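## Task

Pull the green brick off the LEGO build and set it on an empty part of the table; the remainder of the build must stay joined and upright on the table, and the robot must release everything and back away, since anything held in place only by the robot at the end does not count.

## Robot and tools

Robot: two 6-joint arms, left_arm and right_arm, each with a parallel two-finger gripper. The names are only labels and do not refer to sides of any image. An occasional brief tug may act on a held part, or a loose object may get nudged. Knocking or placing anything off the table fails the job. Avoid letting the arms collide or press hard against each other, because that can end the scene. Drops, slips, slams, hard hits and heavy pushing are all penalised, so move gently.

Frame: every printed gripper pose uses one scene frame. Its origin sits on the table surface midway between the arms, +z is up, +x reaches out over the table, and left_arm is on the +y side. end_effector_position is in metres and marks the point between the finger pads, roughly 1 cm short of the tips. end_effector_quat_wxyz gives orientation. In the gripper's own axes, the fingers extend along +z and open and close along y. Printed hand positions may be off, more so when the arm is stretched far.

Tool execute_actions takes an actions list holding one item or none, plus an optional pictures flag (true by default). An empty list returns the state without commanding anything. An item of the form {"steps": N} with no rows is a wait of up to 300 control steps, counted from the previous result. An item of the form {"rows": [...], "steps": N} is a move of up to 15 steps (default 15), where each step is 1/30 s. Row i is applied at step i, and the final row repeats if there are fewer rows than steps. A refused call does nothing.

Each row is a single list of 14 numbers, each in [-1, 1], covering both arms even if only one moves. The order is: left_arm waist, shoulder, elbow, wrist pitch, wrist yaw, wrist roll, gripper opening, then the same seven for right_arm. The six joint numbers are offsets, not poses. They are measured from the joint angles printed in the most recent result. Before any result in the scene has shown angles, and for later calls within a single reply, they are measured from wherever the arm is when the action begins. They are never measured relative to the previous row. Scale: 1.0 equals 1.202 rad for the waist, 1.258 for the shoulder, 1.238 for the elbow, 2.073 for wrist pitch, and 2.022 each for wrist yaw and wrist roll. Because of this, an all-zero row is not a pause: it pulls the arm back to the reference angles. The gripper number is absolute: +1 is fully open and -1 is closed.

Joint ranges in radians: waist -2.618 to 3.054, shoulder 0.000 to 3.142, elbow 0.000 to 3.142, wrist pitch -1.571 to 1.571, wrist yaw -1.571 to 1.571, wrist roll -2.094 to 2.094. A call is refused if it asks a joint to go more than 0.036 rad beyond a limit. The real limit may differ from the listed one by up to 0.036 rad. Targets past the real limit are clipped, and "joint sent to its limit" may then appear, possibly referring to an earlier move. If that line is absent, it does not mean the joint has room left. Friction can leave a joint as much as 0.031 rad away from its target, and very small commands may not move it at all.

Speed: on each step, the target is kept within a lead of the measured angle. That lead is 0.202 rad for the waist, 0.258 for the shoulder, 0.238 for the elbow, 0.573 for wrist pitch, and 0.522 for yaw and roll. If the targets would place the gripper more than 70 mm from where it is, all of them are scaled back. Large moves therefore take several calls. Arms keep heading toward the last target while you think or wait, and give up once motion has nearly stopped or a step is HELD. The simulation keeps running while you compose each reply.

Result lines: there is a pose line for each arm (left_arm: … | right_arm: …). Joint positions gives the six angles in radians plus the gripper opening in metres, from 0.093 fully open to 0.000 closed. Joint velocities are also printed. grip_measured gives the motor position on the -1..+1 scale. Joint torques are total drive outputs; they carry offsets and noise and are nonzero even without contact. "joint command not followed" means a clearance check changed or blocked joint targets, while the rest of the row still ran. HELD marks steps on which all or part of your row was not sent. MOTOR HOT appears from 75 °C. OVER-TEMPERATURE FAULT means that arm has been halted: at 90 °C it stops for 10 s, and at 100 °C it goes limp and falls. Holding a load builds heat, so keep grasps short.

Gripping: the pads meet at about -0.94 on the grip scale, and each millimetre of object width adds roughly 0.0208. Each gripper has its own fixed offset of up to ±0.02. Fingers stop on contact while the motor keeps moving toward your command. The further the command is below the object's width value, the harder the squeeze, up to about 50–62 N per pad; thin parts under 5 mm get less force. On a rigid brick, grip_measured settles no more than about 0.21 below the width value, and the metre opening may read as much as 12 mm less than the width. Keep sending the same closing value to maintain the hold. Readings are accurate to about ±1 mm or ±0.02.

zoom_image: camera (cam_head_left, cam_head_right, cam_high, cam_left_wrist or cam_right_wrist; each is 896x504) and region [x0, y0, x1, y1] in pixels from the top-left corner, at most 504x504. It returns an enlarged view of that camera's latest image.

finished_scene: scene, the number of the current scene. It ends that scene irreversibly, reports success, and gives the next task if there is one. Before calling it, open the gripper and move away from the brick. Replying without any tool call ends everything.

Each tool is called after "Request:" by a JSON object that holds its "name" and its "arguments".

## Session

Request:
{"name": "execute_actions", "arguments": {"actions": []}}

Scene clock: 0.00 s of 4500.00 s.
left_arm: end_effector_position=(+0.2533, +0.1820, +0.1467) grip_measured=+0.995 end_effector_quat_wxyz=(-0.031, +0.418, +0.876, -0.238) | right_arm: end_effector_position=(+0.4792, -0.3996, +0.2574) grip_measured=+1.000 end_effector_quat_wxyz=(+0.532, +0.435, +0.575, +0.445)
Joint positions: left_arm=[ 0.097  1.691  1.418 -1.55   0.419  0.88   0.093] | right_arm=[-0.285  1.696  1.012  0.643 -0.326  1.331  0.093]
Joint velocities: left_arm=[ 0.007 -0.032 -0.007  0.007  0.037 -0.022  0.001] | right_arm=[-0.007  0.022  0.007 -0.022 -0.051 -0.051  0.   ]
Joint torques (N m, as the arm reports them, + toward a larger angle): no reading
Motor temperatures (°C, as the motors report them): left_arm=[21 23 24 24 22 22] | right_arm=[25 23 22 24 24 24]

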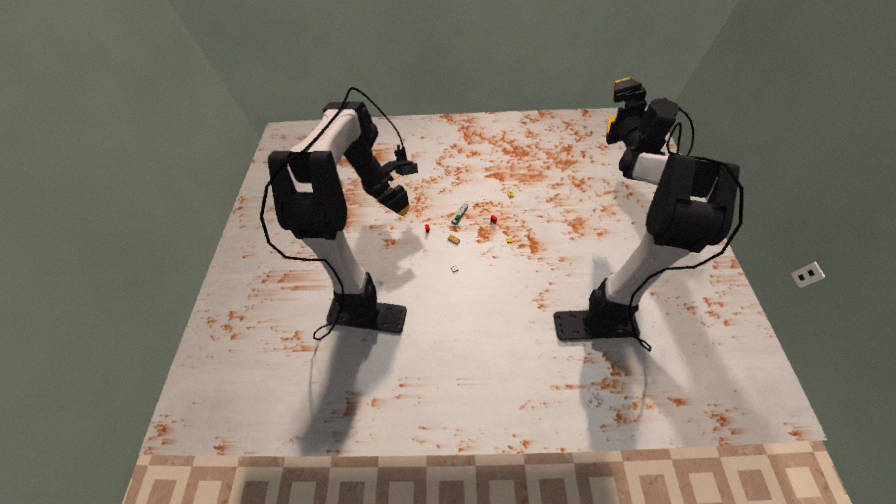

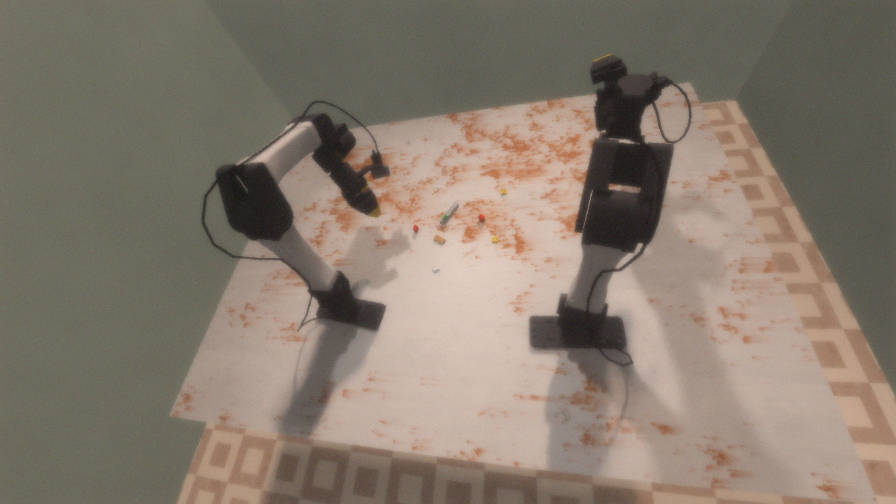

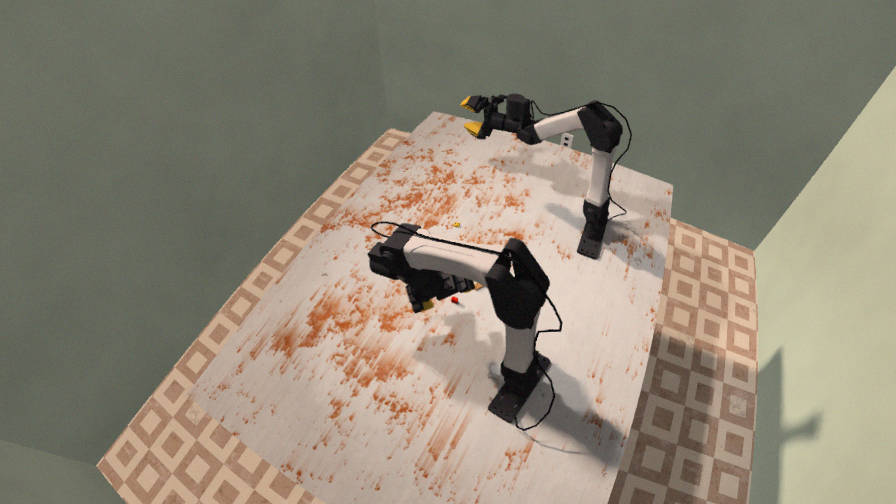

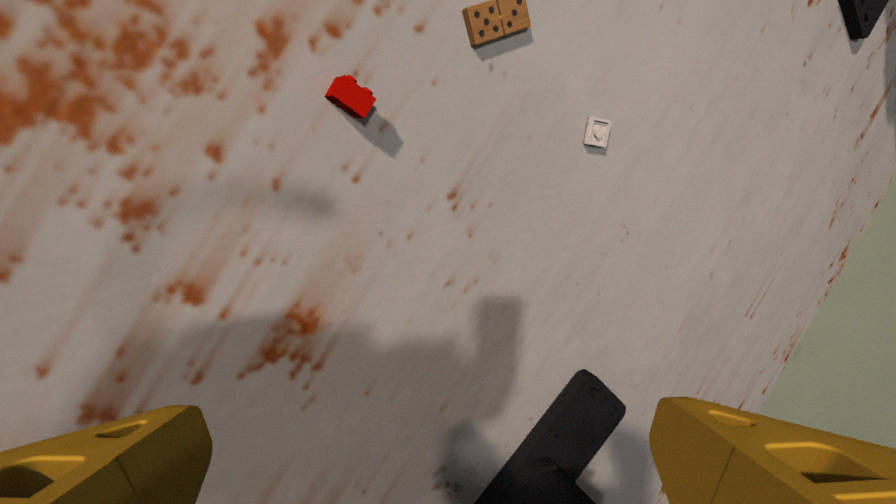

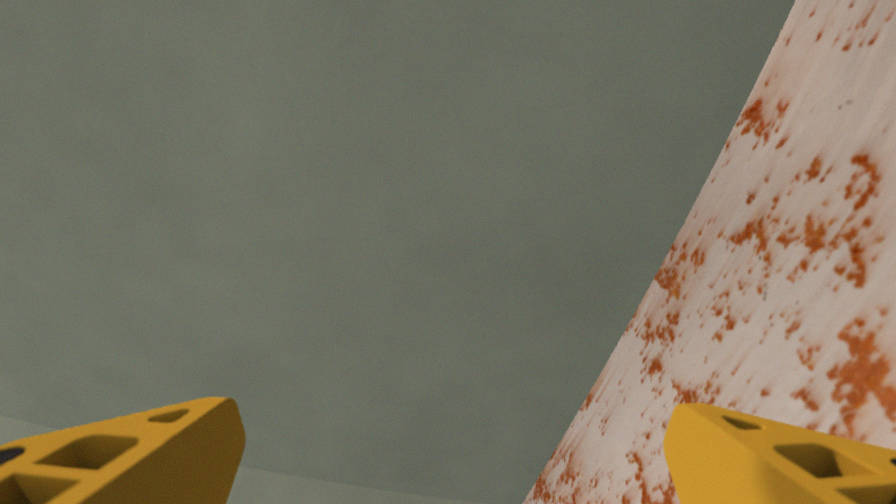

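Request:
{"name": "zoom_image", "arguments": {"camera": "cam_head_left", "region": [410, 180, 530, 280]}}

Request:
{"name": "zoom_image", "arguments": {"camera": "cam_head_right", "region": [400, 180, 520, 280]}}

Region (410, 180, 530, 280) of cam_head_left's 896x504 image, scaled by 4.200, with more detail than that image has.

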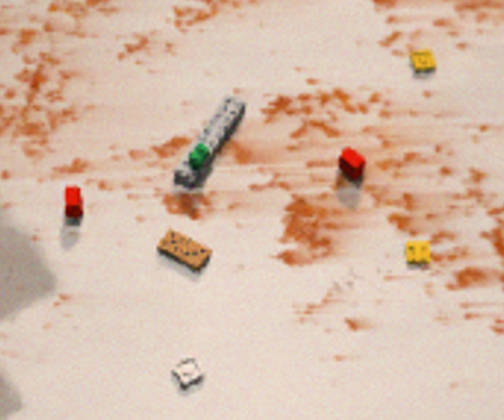

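Region (400, 180, 520, 280) of cam_head_right's 896x504 image, scaled by 4.200, with more detail than that image has.

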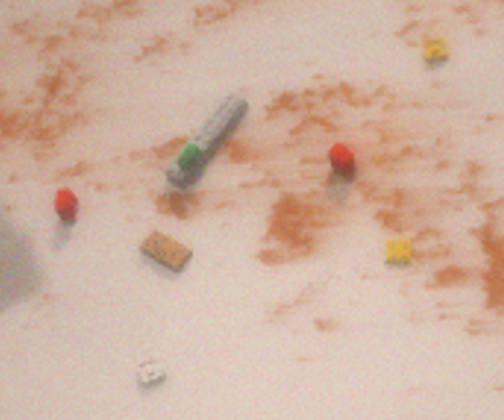

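Request:
{"name": "execute_actions", "arguments": {"actions": [{"rows":[[-0.788,0.157,0.273,0.054,-0.207,-0.435,1,0.528,0.038,0.456,-0.987,0.161,-0.658,1]],"steps":15}], "pictures": false}}

Request:
{"name": "execute_actions", "arguments": {"actions": [{"steps":45}]}}

Scene clock: 10.87 s of 4500.00 s.
left_arm: end_effector_position=(+0.2002, -0.0326, +0.1469) grip_measured=+0.995 end_effector_quat_wxyz=(-0.005, +0.500, +0.866, -0.013) | right_arm: end_effector_position=(+0.4190, -0.1246, +0.2155) grip_measured=+1.000 end_effector_quat_wxyz=(+0.353, -0.073, +0.923, +0.136)
Joint positions: left_arm=[-0.833  1.886  1.745 -1.427  0.027  0.053  0.093] | right_arm=[ 0.368  1.741  1.56  -0.616 -0.05   0.238  0.093]
Joint velocities: left_arm=[-1.316  0.012 -0.002 -0.066  0.007 -0.3   -0.001] | right_arm=[ 0.11   0.022  0.002 -2.557  0.095 -1.194  0.   ]
Joint torques (N m, as the arm reports them, + toward a larger angle): left_arm=[ 5.05 -8.73  8.83  0.28 -0.36 -0.23] | right_arm=[ -1.98 -10.69  10.79   2.14   0.21   0.02]
Motor temperatures (°C, as the motors report them): left_arm=[21 25 25 24 22 22] | right_arm=[25 26 24 27 24 24]
Steps of this call (steps 1 to 90: nothing new was sent; then 7.37 s passed at rest; steps 91 to 105: all 15 steps of this action). Readings (joint positions):
91: left_arm=[0.074 1.715 1.453 -1.565 0.358 0.809] | right_arm=[-0.263 1.699 1.048 0.557 -0.270 1.256]
92: left_arm=[0.028 1.760 1.527 -1.563 0.284 0.717] | right_arm=[-0.221 1.718 1.123 0.434 -0.203 1.158]
94: left_arm=[-0.088 1.848 1.666 -1.509 0.182 0.529] | right_arm=[-0.107 1.752 1.271 0.225 -0.126 0.979]
98: left_arm=[-0.355 1.886 1.742 -1.432 0.072 0.221] | right_arm=[0.127 1.760 1.490 -0.105 -0.069 0.673]
105: the state above

Scene clock: 12.37 s of 4500.00 s.
left_arm: end_effector_position=(+0.1955, -0.0356, +0.1469) grip_measured=+0.995 end_effector_quat_wxyz=(-0.001, +0.491, +0.871, -0.004) | right_arm: end_effector_position=(+0.2646, -0.1971, +0.1460) grip_measured=+1.000 end_effector_quat_wxyz=(-0.003, -0.175, +0.984, +0.003)
Joint positions: left_arm=[-0.858  1.886  1.745 -1.427  0.008  0.008  0.093] | right_arm=[ 0.356  1.742  1.56  -1.394 -0.008  0.01   0.093]
Joint velocities: left_arm=[ 0.027 -0.002  0.007 -0.022  0.037 -0.022 -0.   ] | right_arm=[ 0.007  0.007 -0.002 -0.051  0.037  0.051  0.   ]
Joint torques (N m, as the arm reports them, + toward a larger angle): left_arm=[ 0.41 -8.78  8.77  0.27 -0.12 -0.19] | right_arm=[-0.39 -8.82  9.45  0.4   0.02 -0.07]
Motor temperatures (°C, as the motors report them): left_arm=[21 26 25 24 22 22] | right_arm=[25 26 24 27 24 24]
Steps of this call (steps 1 to 45: the robot went on to your last target). Readings (joint positions):
1: left_arm=[-0.868 1.886 1.745 -1.427 0.028 0.045] | right_arm=[0.369 1.742 1.560 -0.701 -0.047 0.203]
2: left_arm=[-0.884 1.886 1.745 -1.427 0.028 0.039] | right_arm=[0.367 1.742 1.560 -0.786 -0.042 0.173]
4: left_arm=[-0.881 1.886 1.745 -1.427 0.025 0.029] | right_arm=[0.362 1.742 1.560 -0.954 -0.032 0.126]
8: left_arm=[-0.859 1.886 1.745 -1.427 0.013 0.016] | right_arm=[0.356 1.742 1.560 -1.229 -0.016 0.058]
45: the state above
All arms were judged still, so your last target was given up. Only a new action makes them travel on or press farther. Fingers that are still opening or closing keep moving.

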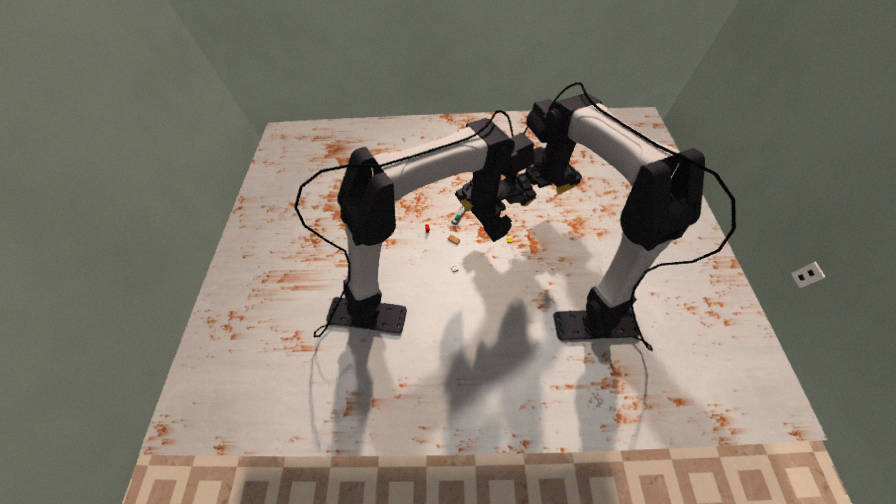

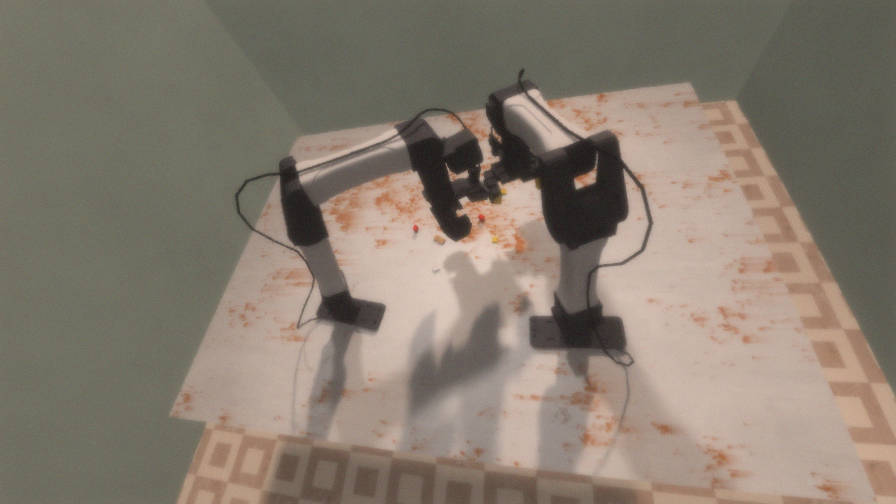

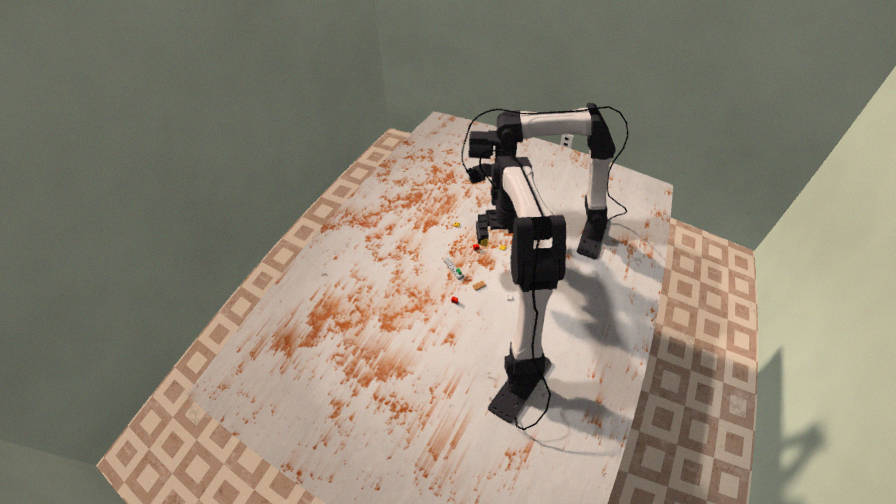

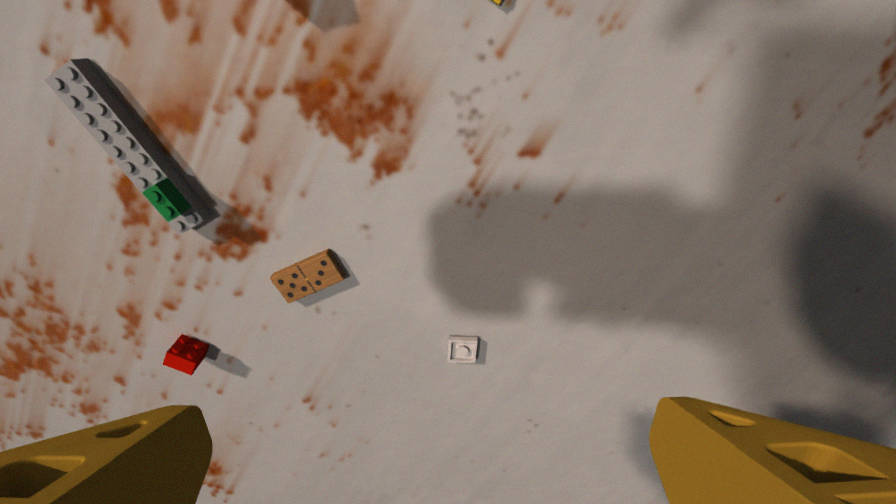

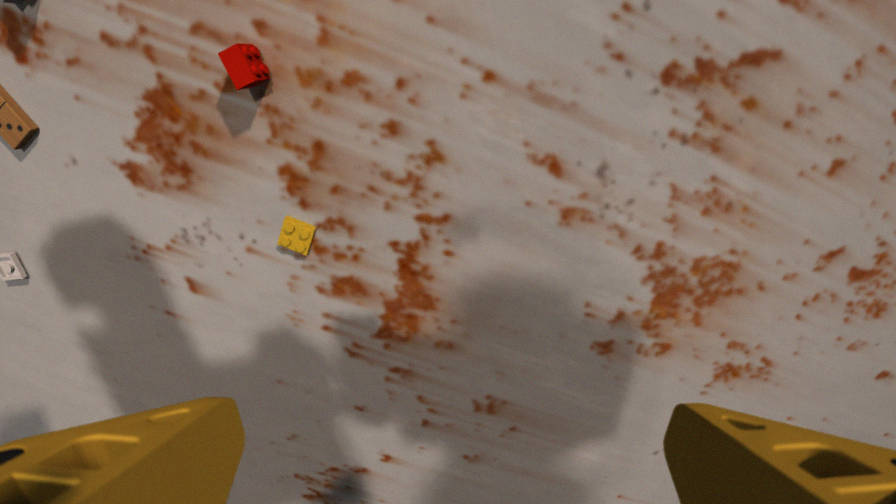

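Request:
{"name": "zoom_image", "arguments": {"camera": "cam_left_wrist", "region": [20, 40, 300, 260]}}

Request:
{"name": "zoom_image", "arguments": {"camera": "cam_high", "region": [420, 230, 520, 310]}}

Region (20, 40, 300, 260) of cam_left_wrist's 896x504 image, scaled by 1.800, with more detail than that image has; it fills the top 396 rows of this view, and the rest is white.

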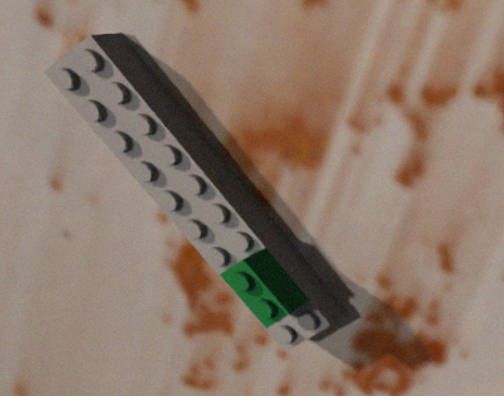

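Region (420, 230, 520, 310) of cam_high's 896x504 image, scaled by 5.040, with more detail than that image has; it fills the top 403 rows of this view, and the rest is white.

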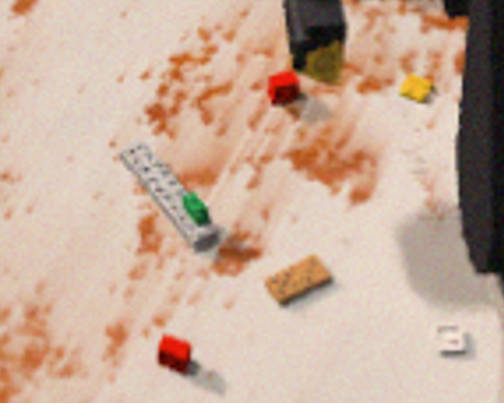

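Request:
{"name": "execute_actions", "arguments": {"actions": [{"rows":[[0.27,0.408,0.425,-0.01,-0.004,-0.212,1,-0.25,0,0,0,0,0,1]],"steps":15}], "pictures": false}}

Request:
{"name": "execute_actions", "arguments": {"actions": [{"steps":15}]}}

Scene clock: 25.77 s of 4500.00 s.
left_arm: end_effector_position=(+0.3726, -0.0215, +0.0650) grip_measured=+0.995 end_effector_quat_wxyz=(-0.011, +0.142, +0.990, +0.008) | right_arm: end_effector_position=(+0.2867, -0.2917, +0.1460) grip_measured=+1.000 end_effector_quat_wxyz=(+0.001, -0.025, +1.000, +0.001)
Joint positions: left_arm=[-0.512  2.412  2.243 -1.429 -0.002 -0.388  0.093] | right_arm=[ 0.051  1.742  1.56  -1.387 -0.002  0.009  0.093]
Joint velocities: left_arm=[-0.11  -0.012 -0.007  0.007  0.051 -0.154 -0.   ] | right_arm=[ 0.002 -0.007 -0.002  0.037 -0.007 -0.051  0.   ]
Joint torques (N m, as the arm reports them, + toward a larger angle): left_arm=[ -1.4  -14.04  10.01   0.15  -0.04  -0.17] | right_arm=[ 0.6  -9.03  7.9   0.43 -0.15  0.06]
Motor temperatures (°C, as the motors report them): left_arm=[21 29 26 24 22 22] | right_arm=[25 28 26 26 24 24]
Steps of this call (steps 1 to 90: nothing new was sent; then 9.90 s passed at rest; steps 91 to 105: all 15 steps of this action). Readings (joint positions):
91: left_arm=[-0.846 1.909 1.775 -1.449 0.013 -0.034] | right_arm=[0.335 1.742 1.560 -1.394 -0.018 0.010]
92: left_arm=[-0.822 1.952 1.837 -1.464 0.017 -0.084] | right_arm=[0.290 1.742 1.560 -1.394 -0.027 0.009]
94: left_arm=[-0.749 2.052 1.957 -1.458 0.017 -0.163] | right_arm=[0.158 1.742 1.560 -1.390 -0.024 0.009]
98: left_arm=[-0.598 2.273 2.184 -1.446 0.013 -0.281] | right_arm=[0.029 1.742 1.560 -1.387 0.002 0.009]
105: the state above

Scene clock: 26.27 s of 4500.00 s.
left_arm: end_effector_position=(+0.3711, -0.0278, +0.0719) grip_measured=+0.995 end_effector_quat_wxyz=(-0.003, +0.136, +0.991, +0.003) | right_arm: end_effector_position=(+0.2867, -0.2917, +0.1460) grip_measured=+1.000 end_effector_quat_wxyz=(+0.001, -0.025, +1.000, +0.001)
Joint positions: left_arm=[-0.525  2.404  2.255 -1.43  -0.002 -0.413  0.093] | right_arm=[ 0.051  1.742  1.56  -1.387 -0.002  0.009  0.093]
Joint velocities: left_arm=[ 0.017  0.012 -0.007 -0.007 -0.125 -0.037  0.001] | right_arm=[-0.002 -0.017  0.007  0.037  0.007  0.007  0.   ]
Joint torques (N m, as the arm reports them, + toward a larger angle): left_arm=[ -1.   -13.35   9.06   0.2   -0.04  -0.17] | right_arm=[ 0.65 -9.02  7.95  0.44 -0.13  0.06]
Motor temperatures (°C, as the motors report them): left_arm=[21 29 26 24 22 22] | right_arm=[25 28 26 26 24 24]
Steps of this call (steps 1 to 15: the robot went on to your last target). Readings (joint positions):
1: left_arm=[-0.516 2.410 2.246 -1.430 -0.002 -0.393] | right_arm=[0.051 1.742 1.560 -1.387 -0.002 0.009]
2: left_arm=[-0.519 2.409 2.249 -1.430 -0.002 -0.397] | right_arm=[0.051 1.742 1.560 -1.387 -0.002 0.009]
4: left_arm=[-0.524 2.405 2.253 -1.430 -0.002 -0.403] | right_arm=[0.051 1.742 1.560 -1.387 -0.002 0.009]
8: left_arm=[-0.525 2.404 2.255 -1.430 -0.002 -0.409] | right_arm=[0.051 1.742 1.560 -1.387 -0.002 0.009]
15: the state above

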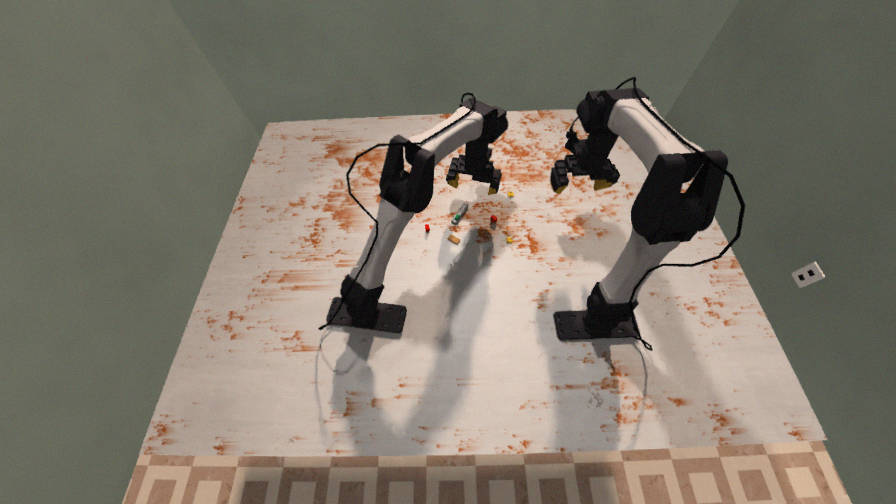

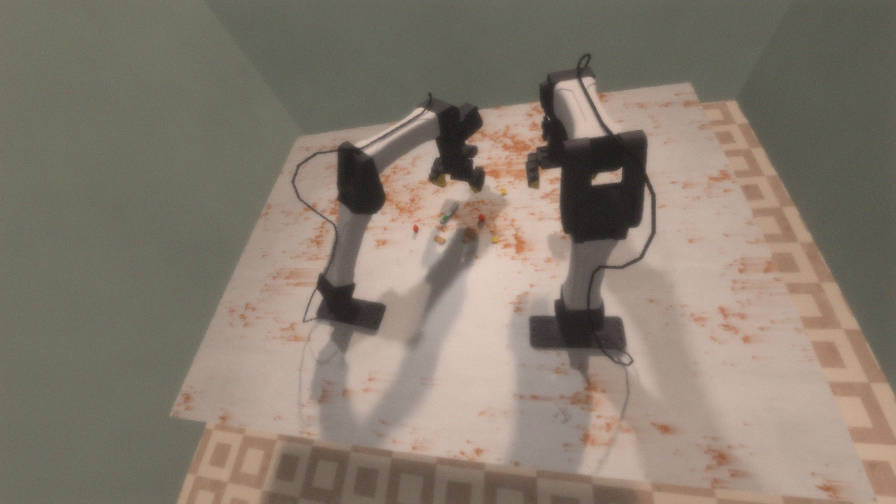

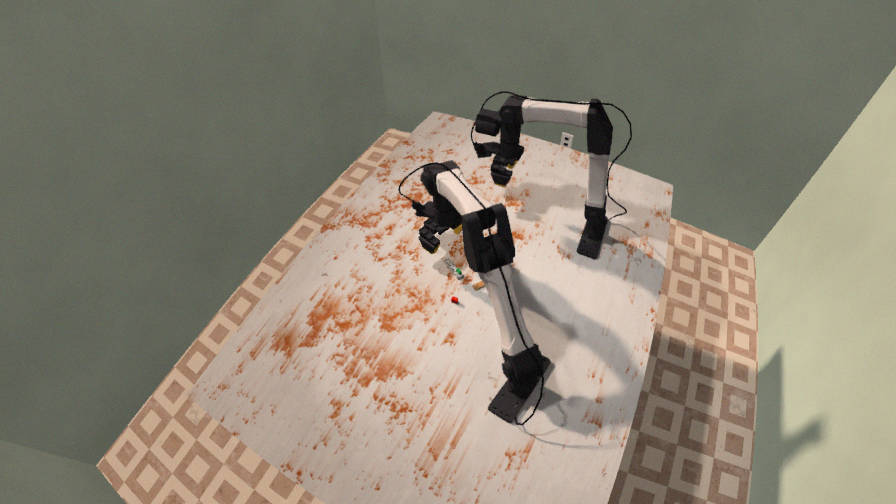

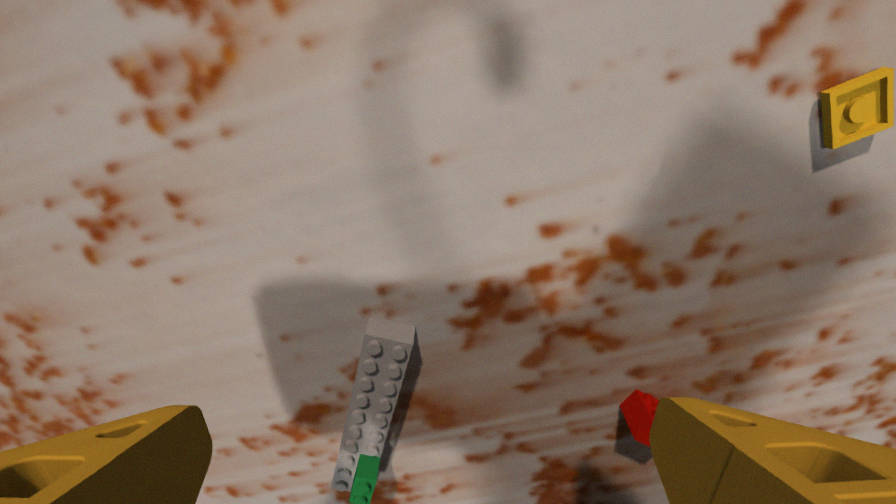

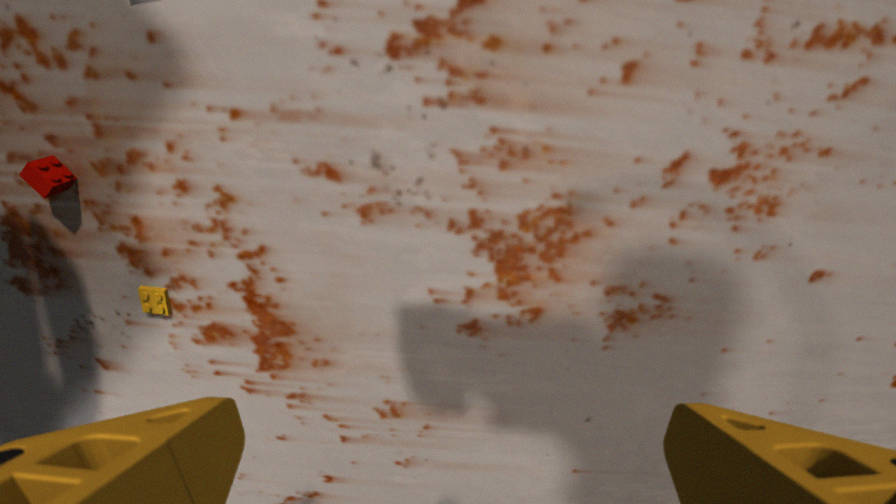

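Request:
{"name": "execute_actions", "arguments": {"actions": [{"rows":[[0.015,-0.165,-0.372,0.124,0,0.116,0.1,0,0,0,0,0,0,1]],"steps":15}]}}

Scene clock: 31.90 s of 4500.00 s.
left_arm: end_effector_position=(+0.3395, +0.0014, +0.0533) grip_measured=+0.101 end_effector_quat_wxyz=(-0.001, +0.241, +0.971, +0.002) | right_arm: end_effector_position=(+0.2867, -0.2917, +0.1460) grip_measured=+1.000 end_effector_quat_wxyz=(+0.001, -0.025, +1.000, +0.001)
Joint positions: left_arm=[-0.519  2.186  1.813 -1.201 -0.003 -0.194  0.05 ] | right_arm=[ 0.051  1.742  1.56  -1.387 -0.002  0.009  0.093]
Joint velocities: left_arm=[-0.007  0.012  0.002  0.022  0.007  0.095  0.001] | right_arm=[-0.017 -0.007  0.007  0.007  0.066 -0.022  0.   ]
Joint torques (N m, as the arm reports them, + toward a larger angle): left_arm=[  0.66 -10.77   6.49   0.53  -0.06  -0.05] | right_arm=[ 0.25 -9.03  7.94  0.5  -0.05  0.05]
Motor temperatures (°C, as the motors report them): left_arm=[21 32 27 24 22 22] | right_arm=[25 29 26 25 24 24]
Steps of this call (steps 1 to 15: the robot went on to your last target; steps 16 to 90: nothing new was sent; then 2.13 s passed at rest; steps 91 to 105: all 15 steps of this action). Readings (joint positions):
91: left_arm=[-0.525 2.372 2.203 -1.382 -0.003 -0.381] | right_arm=[0.051 1.742 1.560 -1.387 -0.002 0.009]
92: left_arm=[-0.524 2.320 2.113 -1.326 -0.003 -0.341] | right_arm=[0.051 1.742 1.560 -1.387 -0.002 0.009]
94: left_arm=[-0.522 2.223 1.960 -1.273 -0.003 -0.284] | right_arm=[0.051 1.742 1.560 -1.387 -0.002 0.009]
98: left_arm=[-0.519 2.178 1.832 -1.241 -0.003 -0.226] | right_arm=[0.051 1.742 1.560 -1.387 -0.002 0.009]
105: the state above

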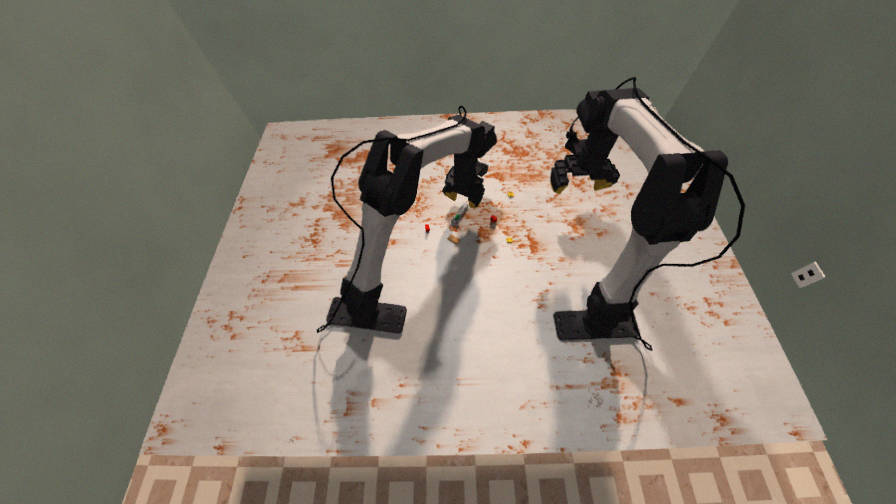

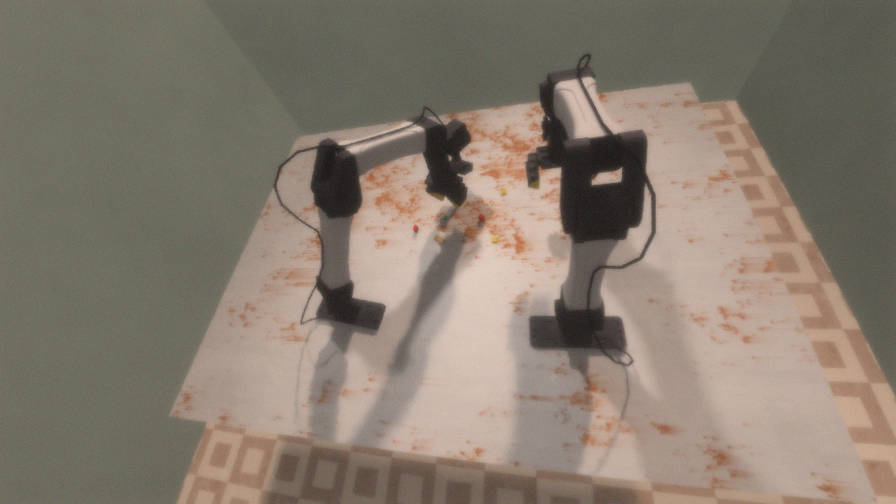

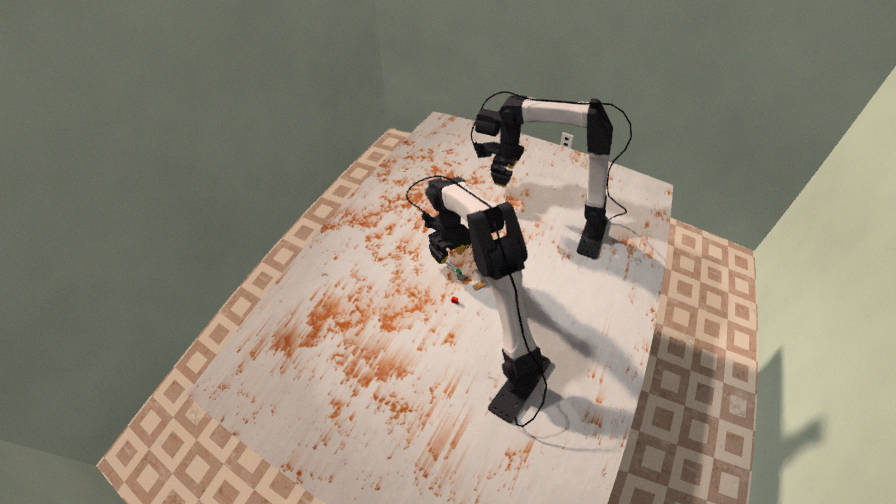

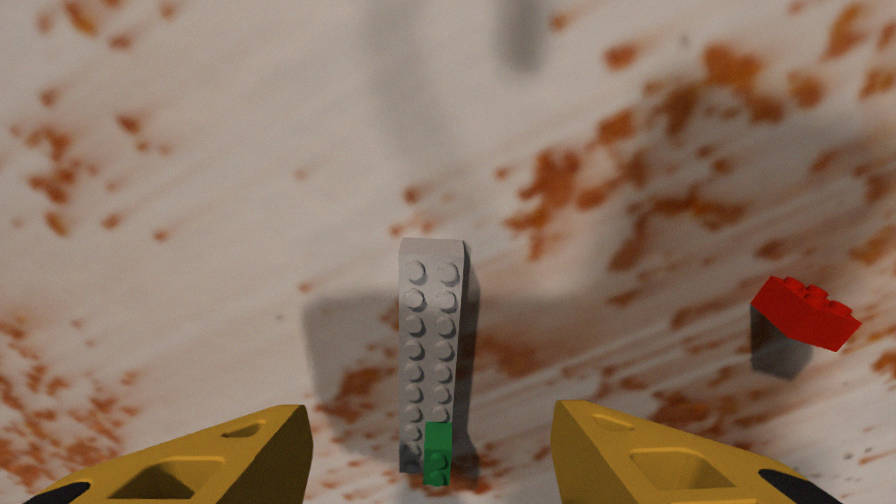

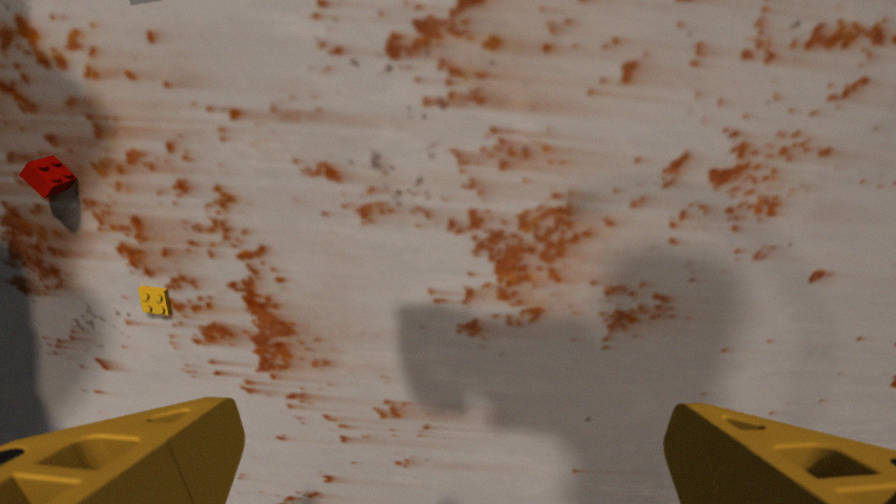

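Request:
{"name": "zoom_image", "arguments": {"camera": "cam_left_wrist", "region": [330, 220, 540, 504]}}

Region (330, 220, 540, 504) of cam_left_wrist's 896x504 image, scaled by 1.775, with more detail than that image has; it fills the left 373 columns of this view, and the rest is white.

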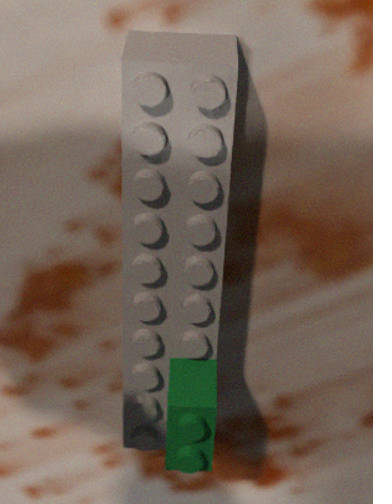

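Request:
{"name": "execute_actions", "arguments": {"actions": [{"rows":[[0,0.02,-0.089,0.062,0,0,-0.3,0,0,0,0,0,0,1]],"steps":15}]}}

Scene clock: 40.67 s of 4500.00 s.
left_arm: end_effector_position=(+0.3385, +0.0022, +0.0244) grip_measured=-0.299 end_effector_quat_wxyz=(+0.000, +0.244, +0.970, +0.001) | right_arm: end_effector_position=(+0.2867, -0.2917, +0.1460) grip_measured=+1.000 end_effector_quat_wxyz=(+0.001, -0.025, +1.000, +0.001)
Joint positions: left_arm=[-0.519  2.201  1.721 -1.091 -0.003 -0.186  0.031] | right_arm=[ 0.051  1.742  1.56  -1.387 -0.002  0.009  0.093]
Joint velocities: left_arm=[-0.002  0.007  0.012  0.066 -0.051 -0.022 -0.   ] | right_arm=[-0.007  0.007 -0.007 -0.051 -0.022  0.007  0.   ]
Joint torques (N m, as the arm reports them, + toward a larger angle): left_arm=[ -0.21 -10.78   6.34   0.57  -0.05  -0.19] | right_arm=[ 0.2  -9.01  7.91  0.51 -0.05  0.04]
Motor temperatures (°C, as the motors report them): left_arm=[21 34 27 24 22 22] | right_arm=[25 29 26 25 24 24]
Steps of this call (steps 1 to 30: the robot went on to your last target; steps 31 to 90: nothing new was sent; then 5.27 s passed at rest; steps 91 to 105: all 15 steps of this action). Readings (joint positions):
91: left_arm=[-0.519 2.185 1.800 -1.171 -0.003 -0.186] | right_arm=[0.051 1.742 1.560 -1.387 -0.002 0.009]
92: left_arm=[-0.519 2.183 1.780 -1.149 -0.003 -0.186] | right_arm=[0.051 1.742 1.560 -1.387 -0.002 0.009]
94: left_arm=[-0.519 2.188 1.744 -1.126 -0.003 -0.186] | right_arm=[0.051 1.742 1.560 -1.387 -0.002 0.009]
98: left_arm=[-0.519 2.201 1.721 -1.110 -0.003 -0.186] | right_arm=[0.051 1.742 1.560 -1.387 -0.002 0.009]
105: the state above

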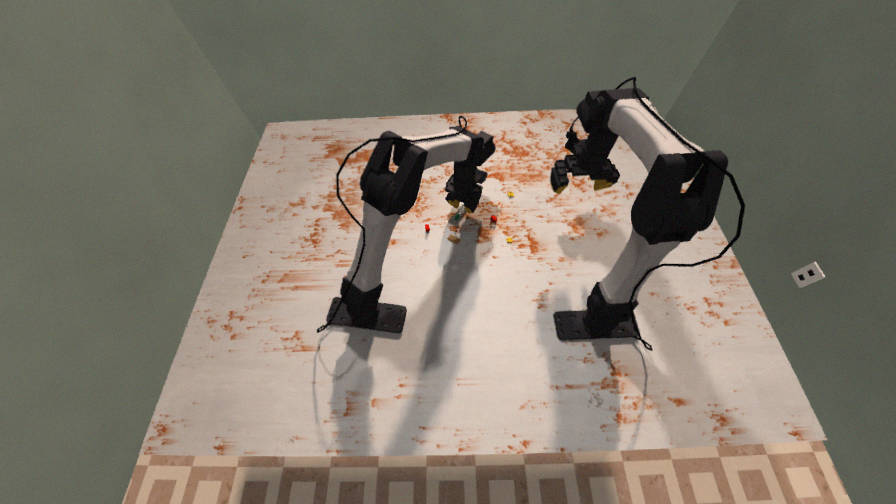

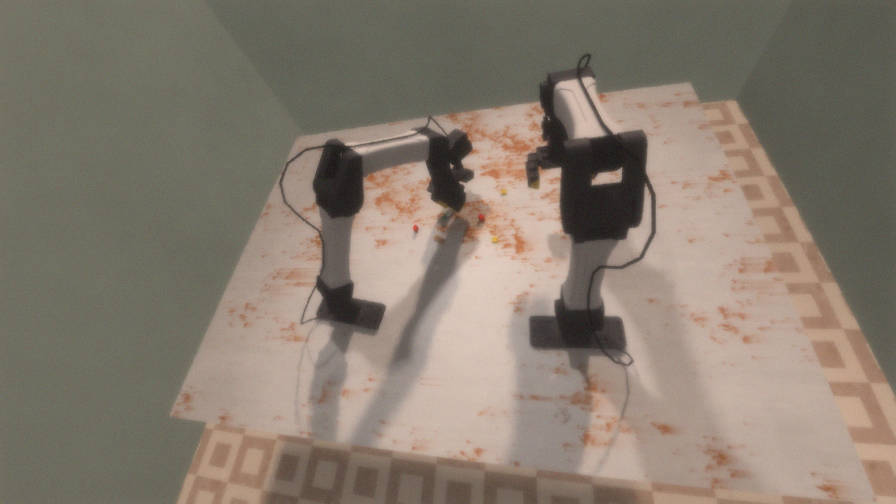

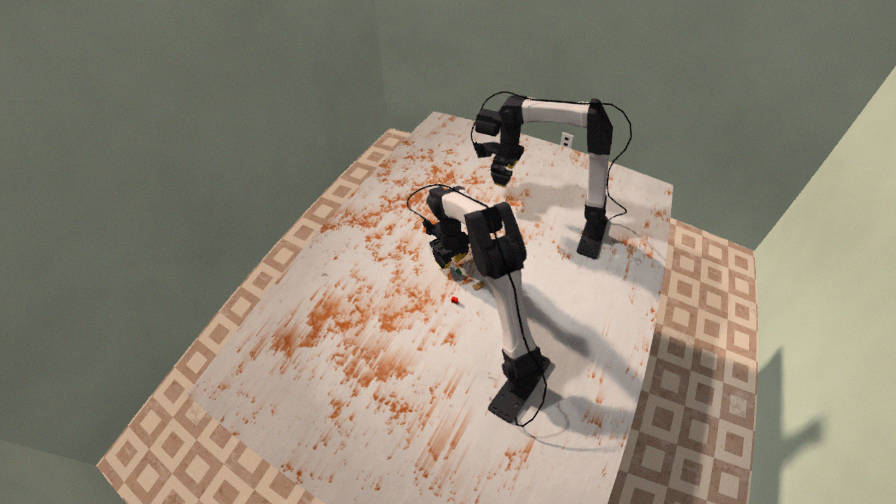

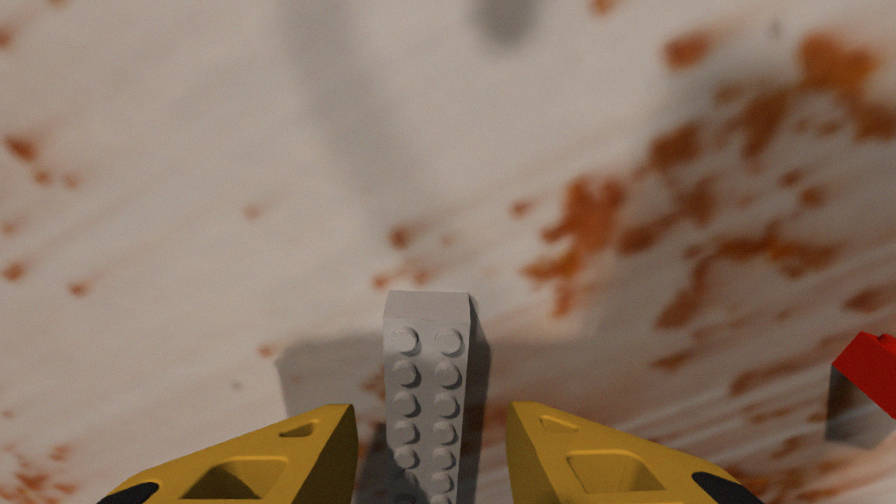

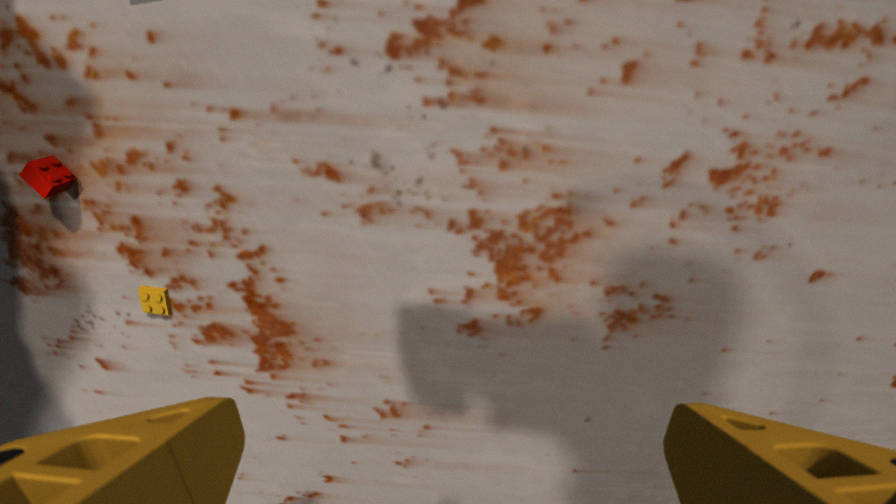

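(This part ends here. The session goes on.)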